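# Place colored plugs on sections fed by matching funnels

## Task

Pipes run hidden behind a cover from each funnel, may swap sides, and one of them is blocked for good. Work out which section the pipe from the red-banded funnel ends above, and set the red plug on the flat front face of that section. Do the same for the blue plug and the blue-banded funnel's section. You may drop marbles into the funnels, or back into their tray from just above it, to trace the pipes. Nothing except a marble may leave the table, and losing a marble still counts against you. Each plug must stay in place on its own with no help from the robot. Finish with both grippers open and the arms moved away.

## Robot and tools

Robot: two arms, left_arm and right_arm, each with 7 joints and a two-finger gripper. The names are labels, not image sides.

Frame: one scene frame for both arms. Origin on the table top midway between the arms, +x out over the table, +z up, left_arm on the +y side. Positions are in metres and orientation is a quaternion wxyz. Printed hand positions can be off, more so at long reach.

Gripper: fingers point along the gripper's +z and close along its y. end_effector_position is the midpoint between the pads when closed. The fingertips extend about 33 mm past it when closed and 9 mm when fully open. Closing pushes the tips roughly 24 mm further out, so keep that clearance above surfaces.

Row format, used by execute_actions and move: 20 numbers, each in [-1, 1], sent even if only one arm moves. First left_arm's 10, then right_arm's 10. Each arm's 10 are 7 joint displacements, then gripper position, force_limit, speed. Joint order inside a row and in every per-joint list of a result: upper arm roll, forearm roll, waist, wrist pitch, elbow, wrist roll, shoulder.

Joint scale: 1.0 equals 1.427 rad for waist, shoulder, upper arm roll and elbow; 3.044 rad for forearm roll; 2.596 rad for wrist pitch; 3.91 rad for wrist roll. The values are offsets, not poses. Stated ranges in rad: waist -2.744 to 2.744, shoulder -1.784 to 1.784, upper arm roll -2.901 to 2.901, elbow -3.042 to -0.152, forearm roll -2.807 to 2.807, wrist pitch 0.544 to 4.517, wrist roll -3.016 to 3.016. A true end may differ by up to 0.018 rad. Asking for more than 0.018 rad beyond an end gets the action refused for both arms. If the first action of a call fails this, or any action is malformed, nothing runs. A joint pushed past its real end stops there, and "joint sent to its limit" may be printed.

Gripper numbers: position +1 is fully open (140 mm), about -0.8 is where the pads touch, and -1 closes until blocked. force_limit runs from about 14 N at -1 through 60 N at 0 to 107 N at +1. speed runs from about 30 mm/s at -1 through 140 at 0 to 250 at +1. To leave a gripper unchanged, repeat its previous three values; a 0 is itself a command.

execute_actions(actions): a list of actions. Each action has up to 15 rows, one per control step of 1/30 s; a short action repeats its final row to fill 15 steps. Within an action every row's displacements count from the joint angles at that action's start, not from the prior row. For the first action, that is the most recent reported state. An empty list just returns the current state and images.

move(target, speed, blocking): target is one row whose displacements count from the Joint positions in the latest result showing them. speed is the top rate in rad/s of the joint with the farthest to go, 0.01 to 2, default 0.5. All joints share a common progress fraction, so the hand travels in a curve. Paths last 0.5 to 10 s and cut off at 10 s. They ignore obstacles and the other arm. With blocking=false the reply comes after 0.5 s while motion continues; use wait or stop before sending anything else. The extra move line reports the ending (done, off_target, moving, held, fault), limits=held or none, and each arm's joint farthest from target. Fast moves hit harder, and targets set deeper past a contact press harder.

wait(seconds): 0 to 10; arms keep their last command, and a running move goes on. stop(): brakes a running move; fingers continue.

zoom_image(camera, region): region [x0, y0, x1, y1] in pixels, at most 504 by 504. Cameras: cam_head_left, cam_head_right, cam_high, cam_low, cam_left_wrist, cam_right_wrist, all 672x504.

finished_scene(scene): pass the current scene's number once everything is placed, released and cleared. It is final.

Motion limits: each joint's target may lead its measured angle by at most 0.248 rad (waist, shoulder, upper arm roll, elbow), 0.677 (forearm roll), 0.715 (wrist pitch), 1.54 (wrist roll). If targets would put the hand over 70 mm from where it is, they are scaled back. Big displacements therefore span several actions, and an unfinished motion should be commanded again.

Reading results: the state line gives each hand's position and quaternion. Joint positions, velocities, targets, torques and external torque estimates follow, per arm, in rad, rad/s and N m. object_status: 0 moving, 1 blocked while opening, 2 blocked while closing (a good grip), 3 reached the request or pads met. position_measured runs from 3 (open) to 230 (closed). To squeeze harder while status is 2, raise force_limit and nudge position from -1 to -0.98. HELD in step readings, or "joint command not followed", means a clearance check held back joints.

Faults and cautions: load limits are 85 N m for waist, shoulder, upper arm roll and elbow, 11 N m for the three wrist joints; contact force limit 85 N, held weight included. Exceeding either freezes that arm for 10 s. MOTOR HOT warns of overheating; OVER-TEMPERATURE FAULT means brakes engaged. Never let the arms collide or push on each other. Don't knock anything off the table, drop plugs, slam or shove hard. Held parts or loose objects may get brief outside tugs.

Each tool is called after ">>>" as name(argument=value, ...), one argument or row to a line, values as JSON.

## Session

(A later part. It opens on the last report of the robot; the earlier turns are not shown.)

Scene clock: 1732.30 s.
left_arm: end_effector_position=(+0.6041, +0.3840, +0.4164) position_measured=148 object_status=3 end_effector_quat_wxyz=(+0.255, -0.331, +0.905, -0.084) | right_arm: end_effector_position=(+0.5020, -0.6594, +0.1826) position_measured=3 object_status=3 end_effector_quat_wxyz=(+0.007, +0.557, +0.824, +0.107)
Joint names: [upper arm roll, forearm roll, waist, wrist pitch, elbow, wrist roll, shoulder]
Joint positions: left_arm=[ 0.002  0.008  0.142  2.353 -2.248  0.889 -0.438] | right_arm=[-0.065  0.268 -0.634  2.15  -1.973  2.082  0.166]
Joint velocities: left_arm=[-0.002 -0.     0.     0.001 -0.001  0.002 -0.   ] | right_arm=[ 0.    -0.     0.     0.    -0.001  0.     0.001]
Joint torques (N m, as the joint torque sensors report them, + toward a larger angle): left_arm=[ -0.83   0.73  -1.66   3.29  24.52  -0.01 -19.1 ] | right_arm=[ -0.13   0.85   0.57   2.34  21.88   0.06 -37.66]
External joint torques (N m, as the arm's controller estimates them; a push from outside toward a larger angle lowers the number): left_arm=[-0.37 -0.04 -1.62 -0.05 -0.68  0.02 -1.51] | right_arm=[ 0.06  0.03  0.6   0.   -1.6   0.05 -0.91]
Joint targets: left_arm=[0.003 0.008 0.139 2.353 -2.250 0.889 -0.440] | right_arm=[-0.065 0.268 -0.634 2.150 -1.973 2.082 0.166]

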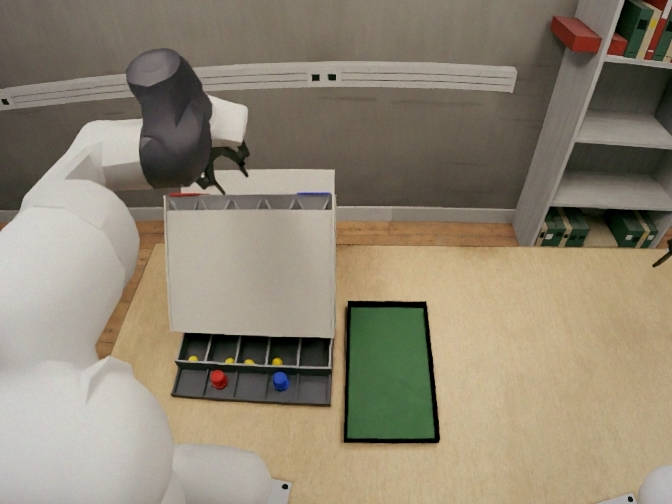

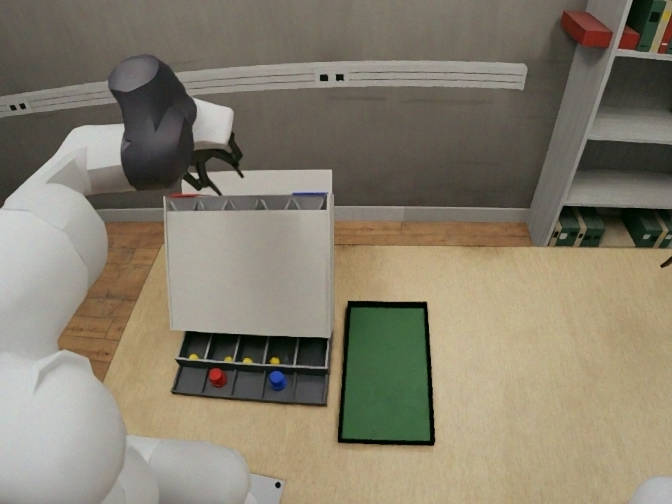

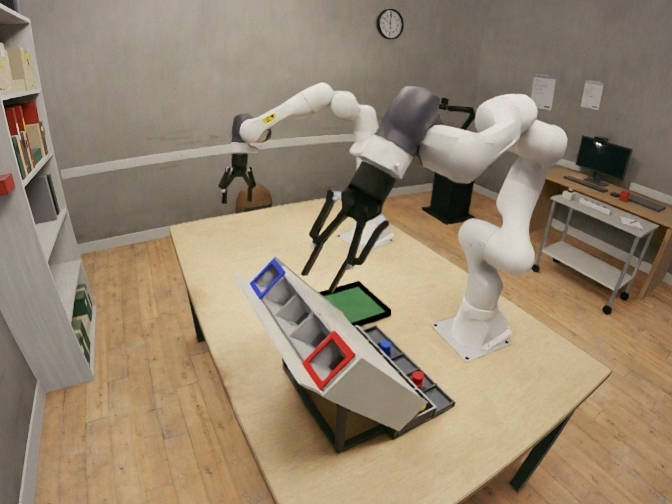

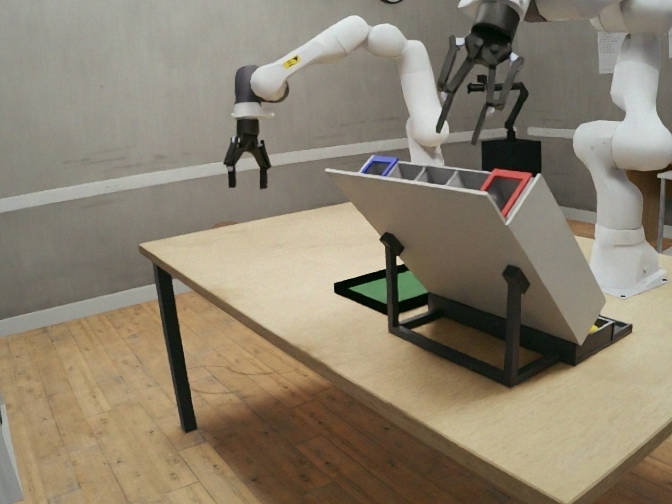

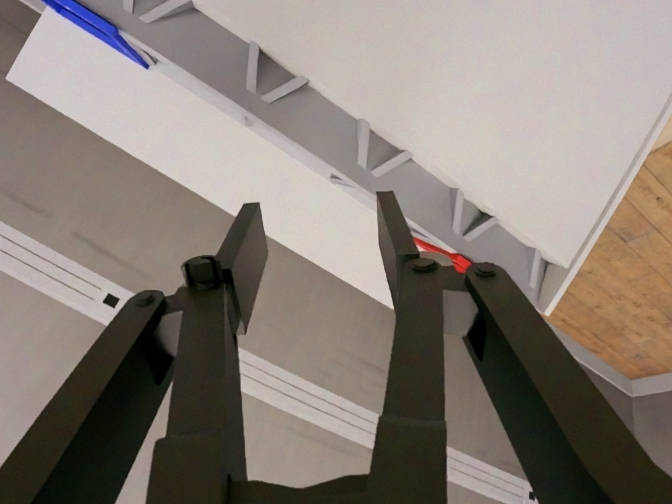

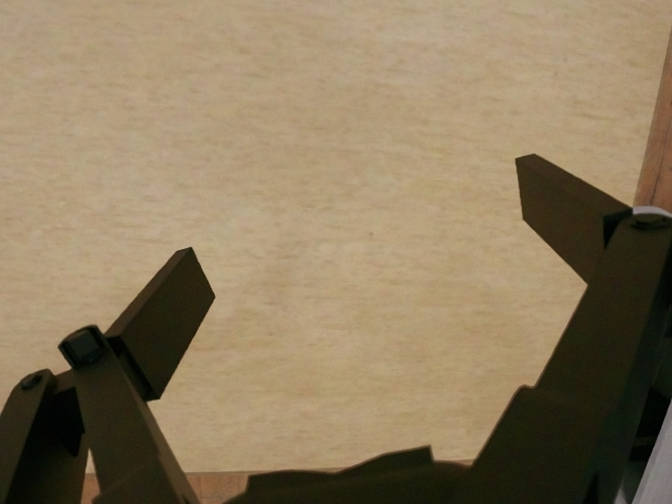

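>>> execute_actions(
  actions=[
    [[0.0007,0,-0.0026,0,-0.0035,0,-0.0021,-0.15,-0.3,1,0,0,0,0,0,0,0,1,0,0],[0.0007,0,-0.0043,0,-0.0112,0,-0.0063,-0.15,-0.3,1,0,0,0,0,0,0,0,1,0,0],[0.0007,0,-0.0075,0,-0.0245,0,-0.0154,-0.15,-0.3,1,0,0,0,0,0,0,0,1,0,0],[0.0007,0,-0.0122,0,-0.0441,0,-0.0294,-0.15,-0.3,1,0,0,0,0,0,0,0,1,0,0],[0.0007,0,-0.0182,0,-0.068,0,-0.0448,-0.15,-0.3,1,0,0,0,0,0,0,0,1,0,0],[0.0007,0,-0.0255,0,-0.0946,0,-0.061,-0.15,-0.3,1,0,0,0,0,0,0,0,1,0,0],[0.0007,0,-0.0336,0,-0.124,0,-0.0771,-0.15,-0.3,1,0,0,0,0,0,0,0,1,0,0],[0.0007,0,-0.0423,0,-0.1535,0,-0.0925,-0.15,-0.3,1,0,0,0,0,0,0,0,1,0,0],[0.0007,0,-0.0508,0,-0.1815,0,-0.1065,-0.15,-0.3,1,0,0,0,0,0,0,0,1,0,0],[0.0007,0,-0.0589,0,-0.2081,0,-0.1184,-0.15,-0.3,1,0,0,0,0,0,0,0,1,0,0],[0.0007,0,-0.0666,0,-0.232,0,-0.1289,-0.15,-0.3,1,0,0,0,0,0,0,0,1,0,0],[0.0007,0,-0.0744,0,-0.2558,0,-0.1381,-0.15,-0.3,1,0,0,0,0,0,0,0,1,0,0],[0.0007,0,-0.0821,0,-0.2789,0,-0.1458,-0.15,-0.3,1,0,0,0,0,0,0,0,1,0,0],[0.0007,0,-0.0898,0,-0.3013,0,-0.1521,-0.15,-0.3,1,0,0,0,0,0,0,0,1,0,0],[0.0007,0,-0.0975,0,-0.3231,0,-0.157,-0.15,-0.3,1,0,0,0,0,0,0,0,1,0,0]],
    [[0,0,-0.0256,0.0058,-0.0722,0,-0.0203,-0.15,-0.3,1,0,0,0,0,0,0,0,1,0,0],[0,0,-0.0334,0.0089,-0.0925,0,-0.0231,-0.15,-0.3,1,0,0,0,0,0,0,0,1,0,0],[0,0,-0.0411,0.0121,-0.1121,0,-0.0245,-0.15,-0.3,1,0,0,0,0,0,0,0,1,0,0],[0,0,-0.0488,0.0158,-0.1303,0,-0.0238,-0.15,-0.3,1,0,0,0,0,0,0,0,1,0,0],[0,0,-0.0565,0.02,-0.1479,0,-0.0203,-0.15,-0.3,1,0,0,0,0,0,0,0,1,0,0],[0,0,-0.0642,0.0243,-0.164,0,-0.0133,-0.15,-0.3,1,0,0,0,0,0,0,0,1,0,0],[0,0,-0.0719,0.0293,-0.1794,0,-0.0028,-0.15,-0.3,1,0,0,0,0,0,0,0,1,0,0],[0,0,-0.0796,0.0347,-0.1941,0,0.0112,-0.15,-0.3,1,0,0,0,0,0,0,0,1,0,0],[0,0,-0.0873,0.0381,-0.2074,0,0.028,-0.15,-0.3,1,0,0,0,0,0,0,0,1,0,0],[0,0,-0.0945,0.0416,-0.2179,0,0.0463,-0.15,-0.3,1,0,0,0,0,0,0,0,1,0,0],[0,0,-0.1005,0.0451,-0.2242,0,0.0638,-0.15,-0.3,1,0,0,0,0,0,0,0,1,0,0],[0,0,-0.105,0.0462,-0.2278,0,0.0778,-0.15,-0.3,1,0,0,0,0,0,0,0,1,0,0],[0,0,-0.1076,0.047,-0.2285,0,0.0862,-0.15,-0.3,1,0,0,0,0,0,0,0,1,0,0],[0,0,-0.1076,0.0455,-0.2285,0,0.0897,-0.15,-0.3,1,0,0,0,0,0,0,0,1,0,0],[0,0,-0.1076,0.0376,-0.2285,0,0.0897,-0.15,-0.3,1,0,0,0,0,0,0,0,1,0,0]],
  ],
)

Scene clock: 1853.30 s.
left_arm: end_effector_position=(+0.3416, +0.2960, +0.0939) position_measured=148 object_status=3 end_effector_quat_wxyz=(+0.008, -0.218, +0.976, -0.002) | right_arm: end_effector_position=(+0.5020, -0.6594, +0.1826) position_measured=3 object_status=3 end_effector_quat_wxyz=(+0.007, +0.557, +0.824, +0.107)
Joint names: [upper arm roll, forearm roll, waist, wrist pitch, elbow, wrist roll, shoulder]
Joint positions: left_arm=[ 0.003  0.008 -0.117  2.446 -2.956  0.889 -0.526] | right_arm=[-0.065  0.268 -0.634  2.15  -1.973  2.082  0.166]
Joint velocities: left_arm=[ 0.001 -0.    -0.082  0.    -0.123  0.001  0.278] | right_arm=[-0.001  0.     0.    -0.001 -0.     0.001  0.   ]
Joint torques (N m, as the joint torque sensors report them, + toward a larger angle): left_arm=[ -0.84   0.47  -0.46   3.49  23.91  -0.08 -14.91] | right_arm=[ -0.23   0.81   0.68   2.29  21.98   0.02 -37.54]
External joint torques (N m, as the arm's controller estimates them; a push from outside toward a larger angle lowers the number): left_arm=[-1.04  0.01 -1.18  0.17 -1.35 -0.08  0.94] | right_arm=[ 0.   -0.02  0.75 -0.05 -1.53  0.01 -0.72]
External joint torques at the end of the 1st action: left_arm=[-1.08 -0.1  -1.62 -0.17 -1.93 -0.01 -0.58] | right_arm=[ 0.04  0.02  0.46 -0.02 -1.29  0.06 -0.57]
Joint targets: left_arm=[0.003 0.008 -0.125 2.452 -2.960 0.889 -0.511] | right_arm=[-0.065 0.268 -0.634 2.150 -1.973 2.082 0.166]
Step readings (joint positions; steps 1 to 15: 1st action; 16 to 30: 2nd action):
0: left_arm=[0.002 0.008 0.141 2.353 -2.248 0.889 -0.438] | right_arm=[-0.065 0.268 -0.634 2.150 -1.973 2.082 0.166]
1: left_arm=[0.002 0.008 0.141 2.353 -2.248 0.889 -0.438] | right_arm=[-0.065 0.268 -0.634 2.150 -1.973 2.082 0.166]
2: left_arm=[0.002 0.008 0.141 2.353 -2.251 0.889 -0.440] | right_arm=[-0.065 0.268 -0.634 2.150 -1.973 2.082 0.166]
4: left_arm=[0.003 0.008 0.136 2.354 -2.272 0.889 -0.453] | right_arm=[-0.065 0.268 -0.634 2.150 -1.973 2.082 0.166]
8: left_arm=[0.004 0.008 0.107 2.356 -2.384 0.889 -0.525] | right_arm=[-0.065 0.268 -0.634 2.150 -1.973 2.082 0.166]
15: left_arm=[0.003 0.008 0.028 2.355 -2.634 0.889 -0.639] | right_arm=[-0.065 0.268 -0.634 2.150 -1.973 2.082 0.166]
16: left_arm=[0.003 0.008 0.017 2.357 -2.667 0.889 -0.648] | right_arm=[-0.065 0.268 -0.634 2.150 -1.973 2.082 0.166]
17: left_arm=[0.003 0.008 0.007 2.360 -2.698 0.889 -0.656] | right_arm=[-0.065 0.268 -0.634 2.150 -1.973 2.082 0.166]
19: left_arm=[0.003 0.008 -0.015 2.369 -2.756 0.889 -0.665] | right_arm=[-0.065 0.268 -0.634 2.150 -1.973 2.082 0.166]
23: left_arm=[0.003 0.008 -0.059 2.400 -2.858 0.889 -0.653] | right_arm=[-0.065 0.268 -0.634 2.150 -1.973 2.082 0.166]
30: Joint positions above

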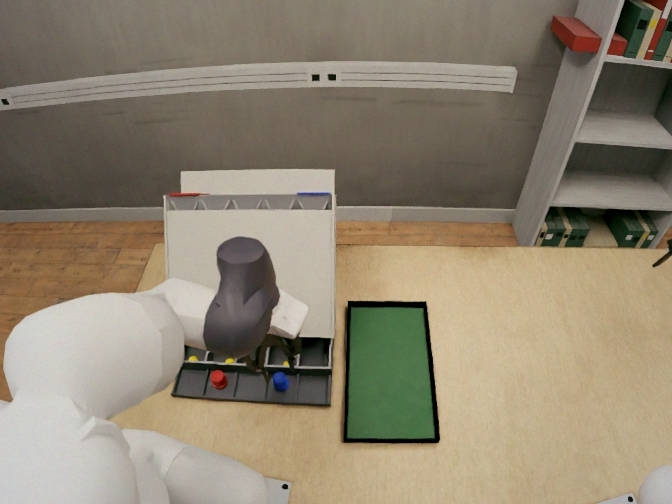

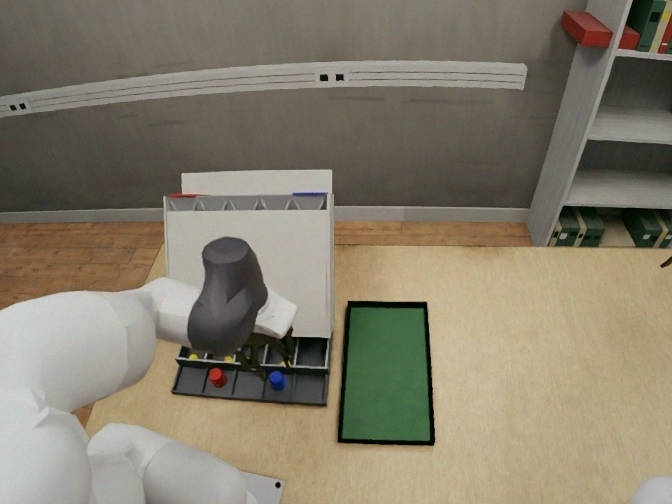

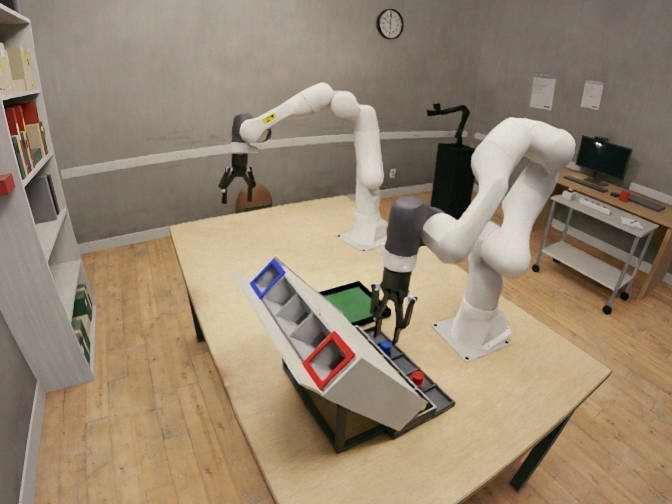

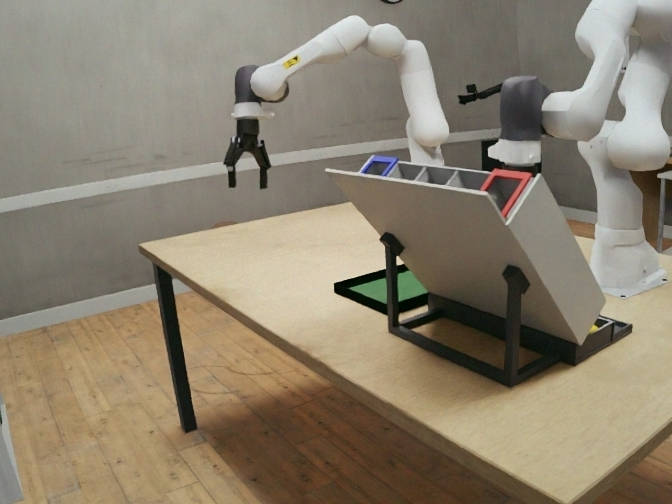

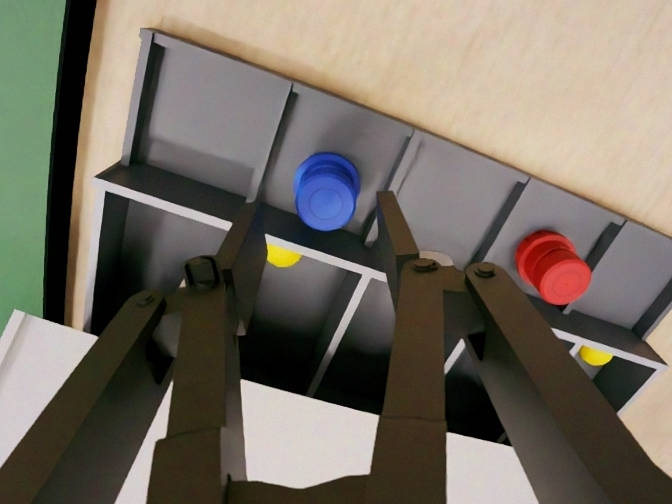

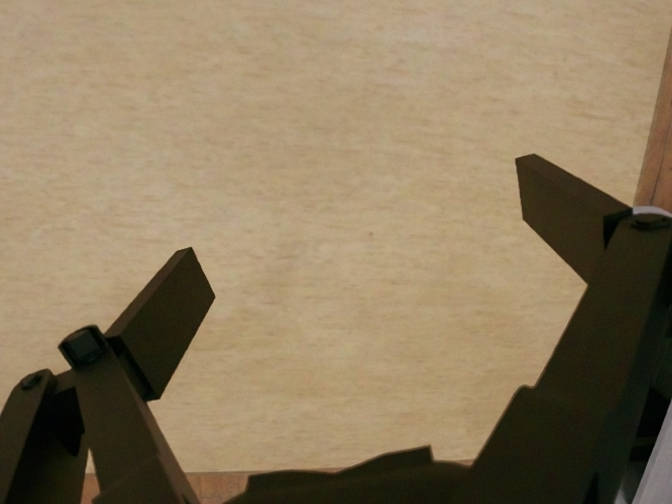

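>>> execute_actions(
  actions=[],
)

Scene clock: 1854.43 s.
left_arm: end_effector_position=(+0.3371, +0.2953, +0.0885) position_measured=148 object_status=3 end_effector_quat_wxyz=(+0.003, -0.216, +0.976, +0.001) | right_arm: end_effector_position=(+0.5020, -0.6594, +0.1826) position_measured=3 object_status=3 end_effector_quat_wxyz=(+0.007, +0.557, +0.824, +0.107)
Joint names: [upper arm roll, forearm roll, waist, wrist pitch, elbow, wrist roll, shoulder]
Joint positions: left_arm=[ 0.003  0.008 -0.123  2.45  -2.96   0.889 -0.514] | right_arm=[-0.065  0.268 -0.634  2.15  -1.973  2.082  0.166]
Joint velocities: left_arm=[ 0.     0.001 -0.    -0.001 -0.    -0.001 -0.   ] | right_arm=[ 0.001  0.    -0.    -0.     0.     0.002 -0.001]
Joint torques (N m, as the joint torque sensors report them, + toward a larger angle): left_arm=[-0.9   0.49 -0.82  2.79 20.12 -0.06 -9.32] | right_arm=[ -0.2    0.83   0.56   2.26  21.75   0.03 -37.43]
External joint torques (N m, as the arm's controller estimates them; a push from outside toward a larger angle lowers the number): left_arm=[-0.45 -0.01 -0.84  0.34 -0.36 -0.06  1.03] | right_arm=[-0.03 -0.01  0.58 -0.09 -1.85  0.02 -0.43]
Joint targets: left_arm=[0.003 0.008 -0.125 2.452 -2.960 0.889 -0.511] | right_arm=[-0.065 0.268 -0.634 2.150 -1.973 2.082 0.166]

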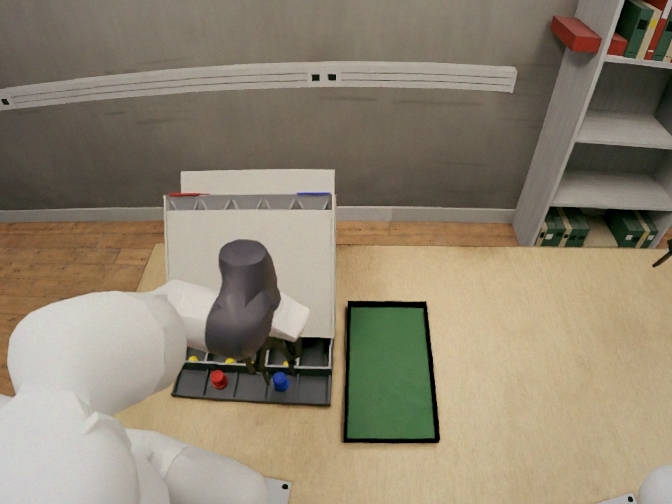

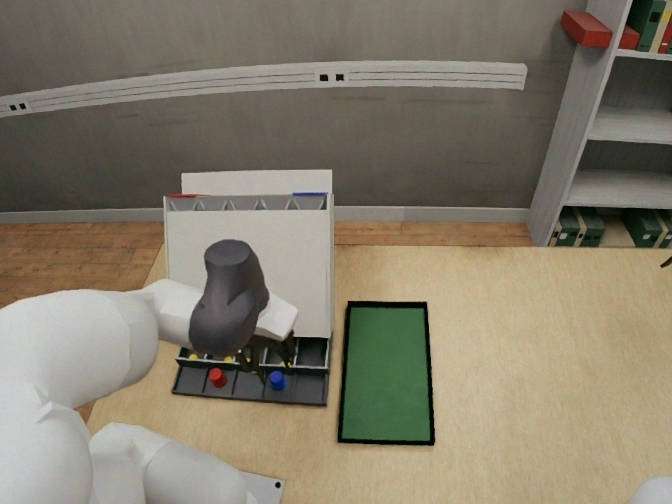

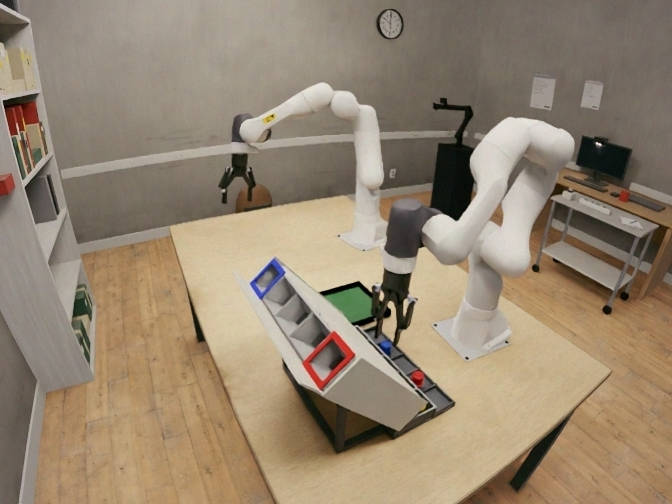

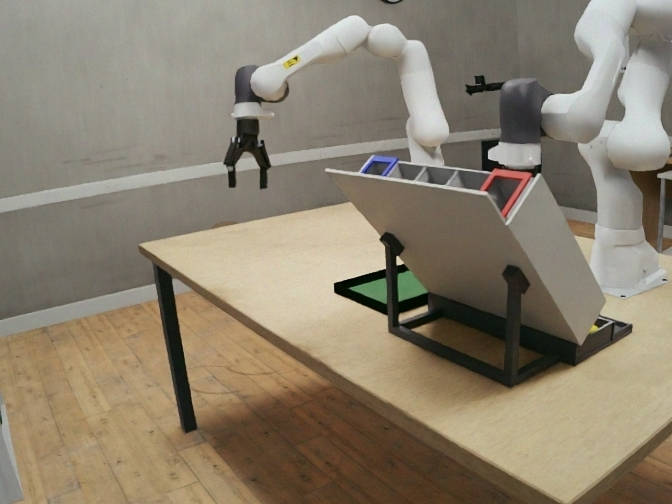

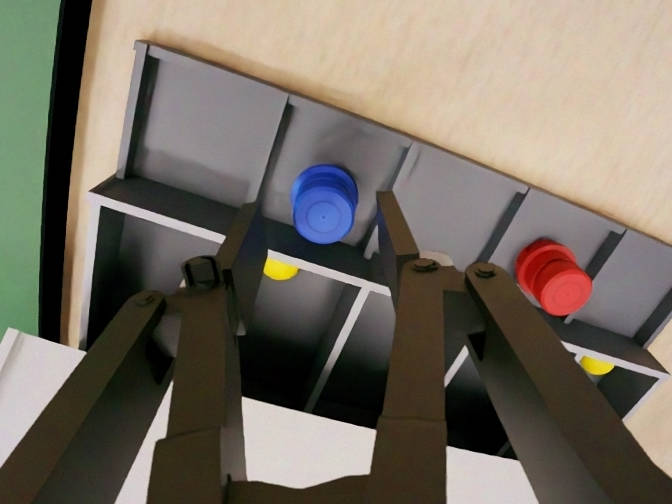

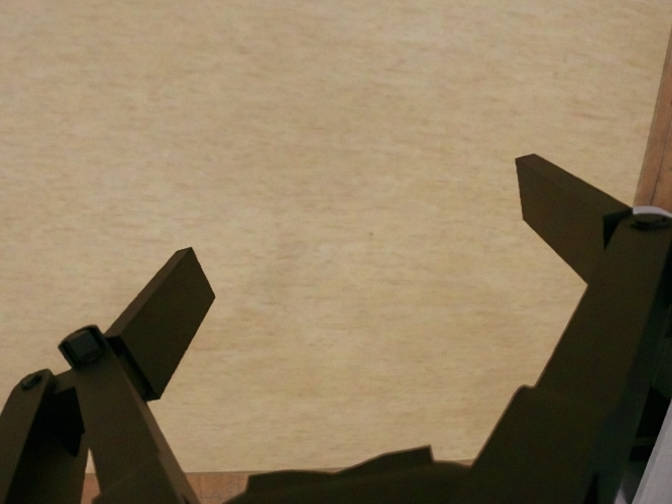

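>>> execute_actions(
  actions=[
    [[0,0,0.002,0.0161,-0.0034,0,0.0146,-0.3,0,0,0,0,0,0,0,0,0,1,0,0],[0,0,0.004,0.0322,-0.0072,0,0.0297,-0.3,0,0,0,0,0,0,0,0,0,1,0,0],[0,0,0.0056,0.0482,-0.0111,0,0.0475,-0.3,0,0,0,0,0,0,0,0,0,1,0,0],[0,0,0.0056,0.0626,-0.0146,0,0.0644,-0.3,0,0,0,0,0,0,0,0,0,1,0,0],[0,0,0.0056,0.0735,-0.0172,0,0.0795,-0.3,0,0,0,0,0,0,0,0,0,1,0,0],[0,0,0.0056,0.0804,-0.0189,0,0.0911,-0.3,0,0,0,0,0,0,0,0,0,1,0,0],[0,0,0.0056,0.0821,-0.0189,0,0.0911,-0.3,0,0,0,0,0,0,0,0,0,1,0,0],[0,0,0.0056,0.0787,-0.0189,0,0.0911,-0.3,0,0,0,0,0,0,0,0,0,1,0,0],[0,0,0.0056,0.0706,-0.0189,0,0.0911,-1,0,-0.2,0,0,0,0,0,0,0,1,0,0],[0,0,0.0056,0.0586,-0.0189,0,0.0911,-1,0,-0.2,0,0,0,0,0,0,0,1,0,0],[0,0,0.0056,0.0586,-0.0189,0,0.0911,-1,0,-0.2,0,0,0,0,0,0,0,1,0,0],[0,0,0.0056,0.0586,-0.0189,0,0.0911,-1,0,-0.2,0,0,0,0,0,0,0,1,0,0],[0,0,0.0056,0.0586,-0.0189,0,0.0911,-1,0,-0.2,0,0,0,0,0,0,0,1,0,0],[0,0,0.0056,0.0586,-0.0189,0,0.0911,-1,0,-0.2,0,0,0,0,0,0,0,1,0,0],[0,0,0.0056,0.0586,-0.0189,0,0.0911,-1,0,-0.2,0,0,0,0,0,0,0,1,0,0]],
  ],
)

Scene clock: 1897.07 s.
left_arm: end_effector_position=(+0.3369, +0.2968, +0.0524) position_measured=189 object_status=0 end_effector_quat_wxyz=(+0.001, -0.218, +0.976, +0.001) | right_arm: end_effector_position=(+0.5020, -0.6594, +0.1826) position_measured=3 object_status=3 end_effector_quat_wxyz=(+0.007, +0.557, +0.824, +0.107)
Joint names: [upper arm roll, forearm roll, waist, wrist pitch, elbow, wrist roll, shoulder]
Joint positions: left_arm=[ 0.003  0.008 -0.117  2.598 -2.985  0.889 -0.388] | right_arm=[-0.065  0.268 -0.634  2.15  -1.973  2.082  0.166]
Joint velocities: left_arm=[-0.001  0.001  0.002  0.    -0.001  0.001  0.   ] | right_arm=[-0.001  0.     0.001  0.001  0.001 -0.001  0.002]
Joint torques (N m, as the joint torque sensors report them, + toward a larger angle): left_arm=[ -0.85   0.39   2.23   3.21  17.54   0.   -10.25] | right_arm=[ -0.38   0.81   0.78   2.31  22.17   0.06 -37.82]
External joint torques (N m, as the arm's controller estimates them; a push from outside toward a larger angle lowers the number): left_arm=[-0.5  -0.02  2.22  0.77 -0.87  0.    2.3 ] | right_arm=[-0.29 -0.03  0.69 -0.03 -1.35  0.04 -1.03]
Joint targets: left_arm=[0.003 0.008 -0.115 2.603 -2.987 0.889 -0.384] | right_arm=[-0.065 0.268 -0.634 2.150 -1.973 2.082 0.166]
Step readings (joint positions):
0: left_arm=[0.003 0.008 -0.123 2.451 -2.960 0.889 -0.514] | right_arm=[-0.065 0.268 -0.634 2.150 -1.973 2.082 0.166]
1: left_arm=[0.003 0.008 -0.123 2.457 -2.960 0.889 -0.511] | right_arm=[-0.065 0.268 -0.634 2.150 -1.973 2.082 0.166]
2: left_arm=[0.003 0.008 -0.122 2.470 -2.961 0.889 -0.502] | right_arm=[-0.065 0.268 -0.634 2.150 -1.973 2.082 0.166]
4: left_arm=[0.003 0.008 -0.119 2.510 -2.966 0.889 -0.470] | right_arm=[-0.065 0.268 -0.634 2.150 -1.973 2.082 0.166]
8: left_arm=[0.003 0.008 -0.118 2.587 -2.983 0.889 -0.401] | right_arm=[-0.065 0.268 -0.634 2.150 -1.973 2.082 0.166]
15: Joint positions above

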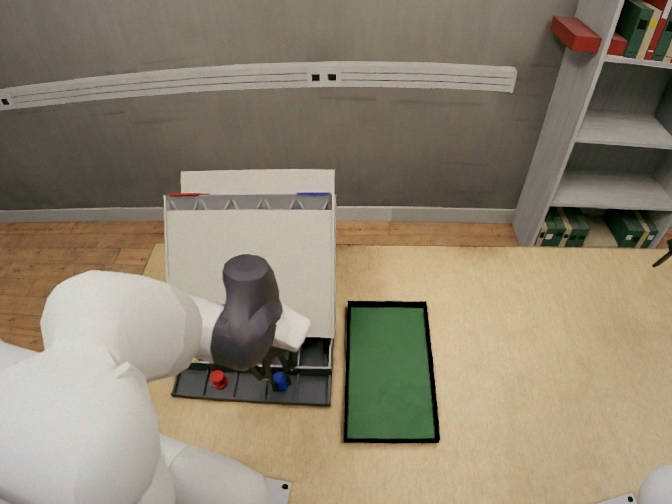

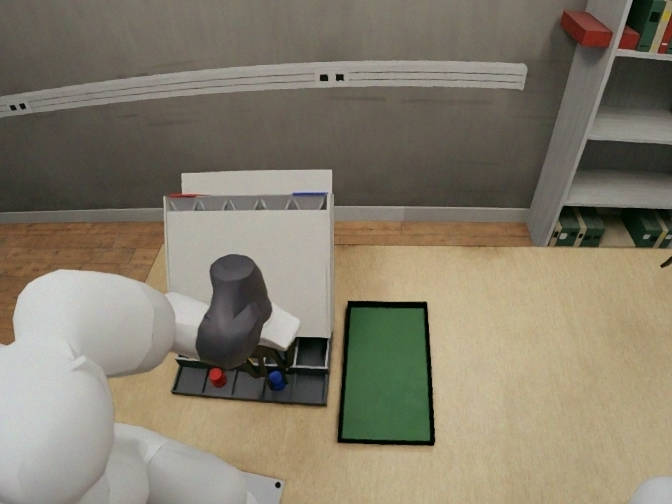

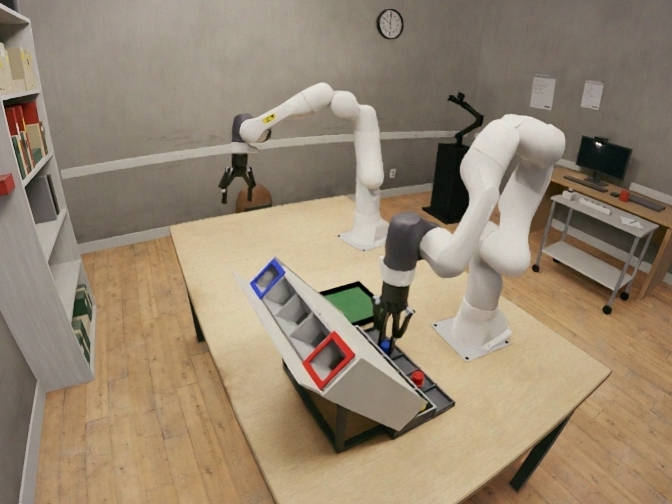

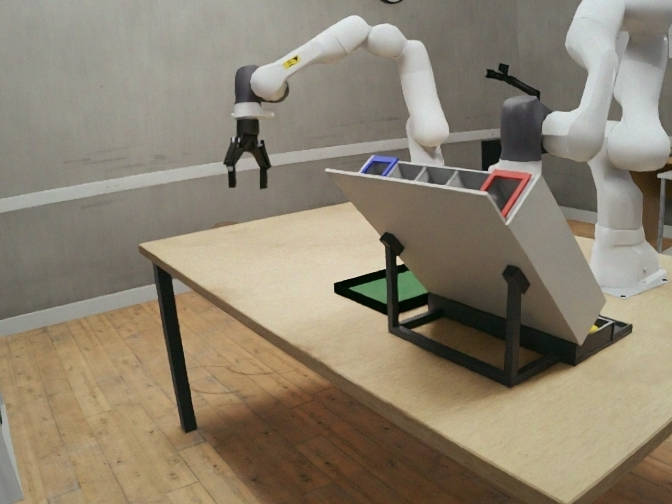

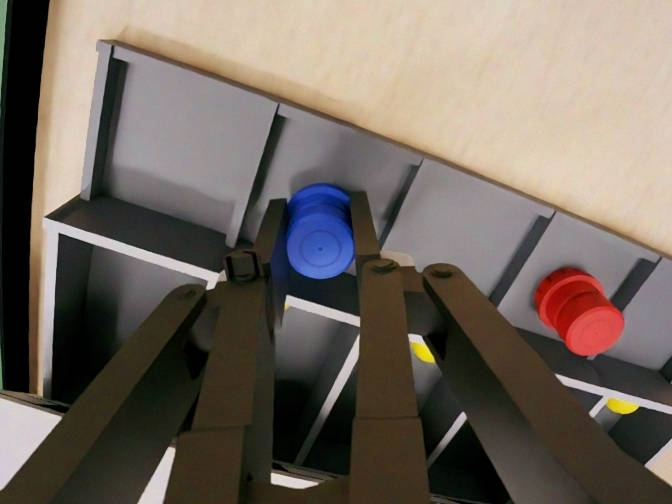

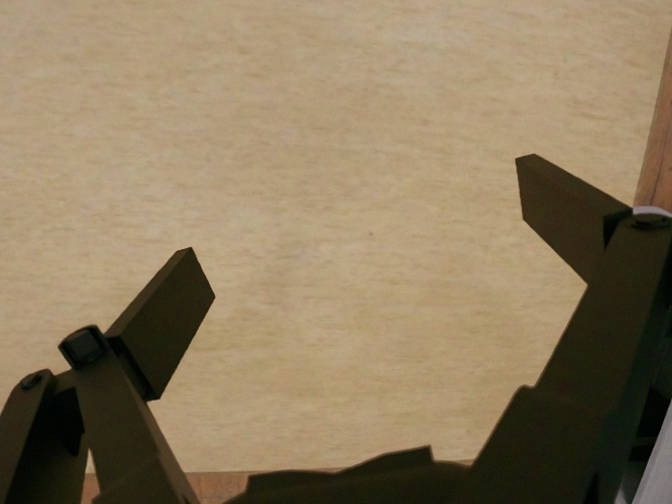

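>>> execute_actions(
  actions=[],
)

Scene clock: 1977.73 s.
left_arm: end_effector_position=(+0.3369, +0.2968, +0.0525) position_measured=191 object_status=2 end_effector_quat_wxyz=(+0.001, -0.218, +0.976, +0.001) | right_arm: end_effector_position=(+0.5020, -0.6594, +0.1826) position_measured=3 object_status=3 end_effector_quat_wxyz=(+0.007, +0.557, +0.824, +0.107)
Joint names: [upper arm roll, forearm roll, waist, wrist pitch, elbow, wrist roll, shoulder]
Joint positions: left_arm=[ 0.003  0.008 -0.117  2.598 -2.985  0.889 -0.388] | right_arm=[-0.065  0.268 -0.634  2.15  -1.973  2.082  0.166]
Joint velocities: left_arm=[ 0.    -0.     0.001  0.     0.    -0.001  0.001] | right_arm=[-0.     0.    -0.    -0.    -0.002  0.001 -0.001]
Joint torques (N m, as the joint torque sensors report them, + toward a larger angle): left_arm=[ -0.47   0.31   1.49   3.07  17.49   0.01 -11.4 ] | right_arm=[  0.01   0.82   0.63   2.29  21.68   0.04 -37.42]
External joint torques (N m, as the arm's controller estimates them; a push from outside toward a larger angle lowers the number): left_arm=[-0.16 -0.1   1.43  0.62 -0.93  0.01  1.16] | right_arm=[ 0.13 -0.02  0.59 -0.05 -1.86  0.03 -0.45]
Joint targets: left_arm=[0.003 0.008 -0.115 2.603 -2.987 0.889 -0.384] | right_arm=[-0.065 0.268 -0.634 2.150 -1.973 2.082 0.166]

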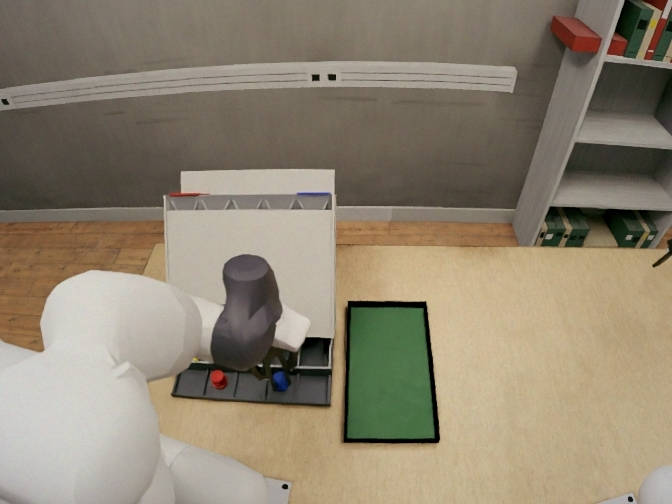

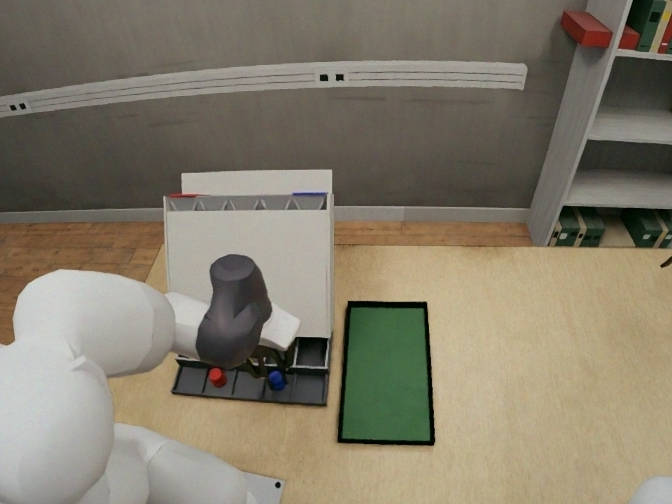

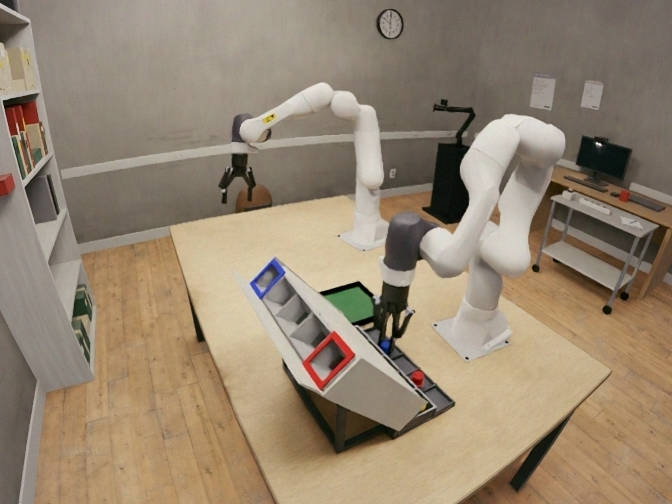

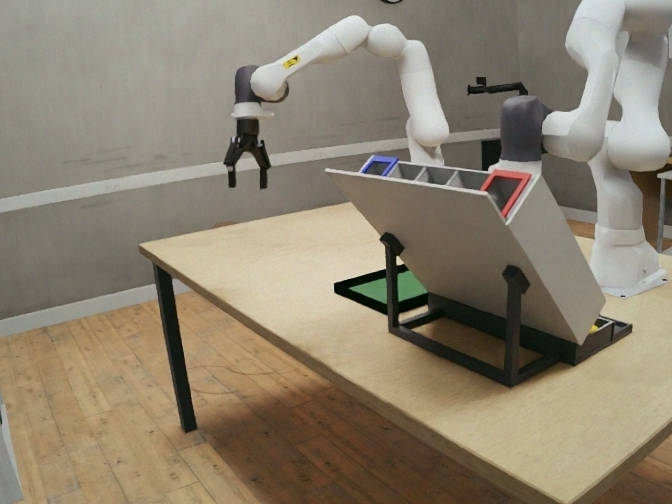

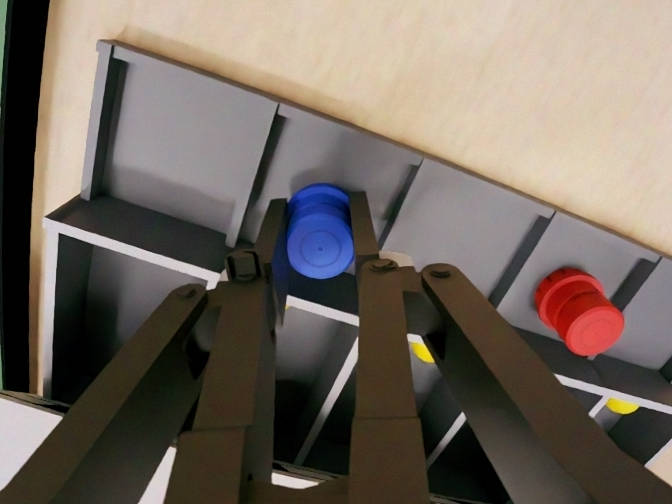

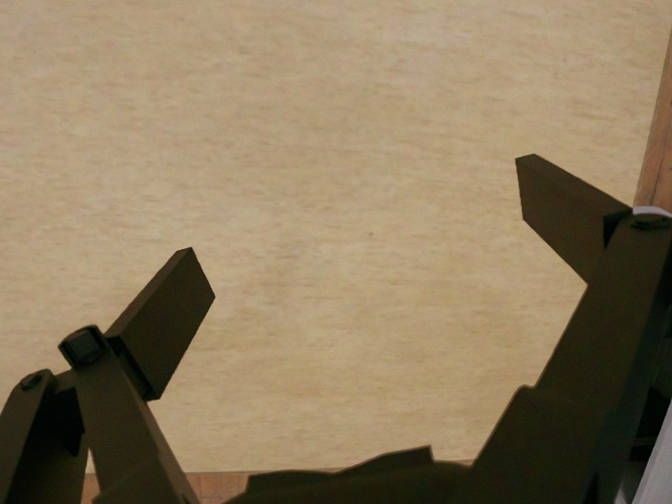

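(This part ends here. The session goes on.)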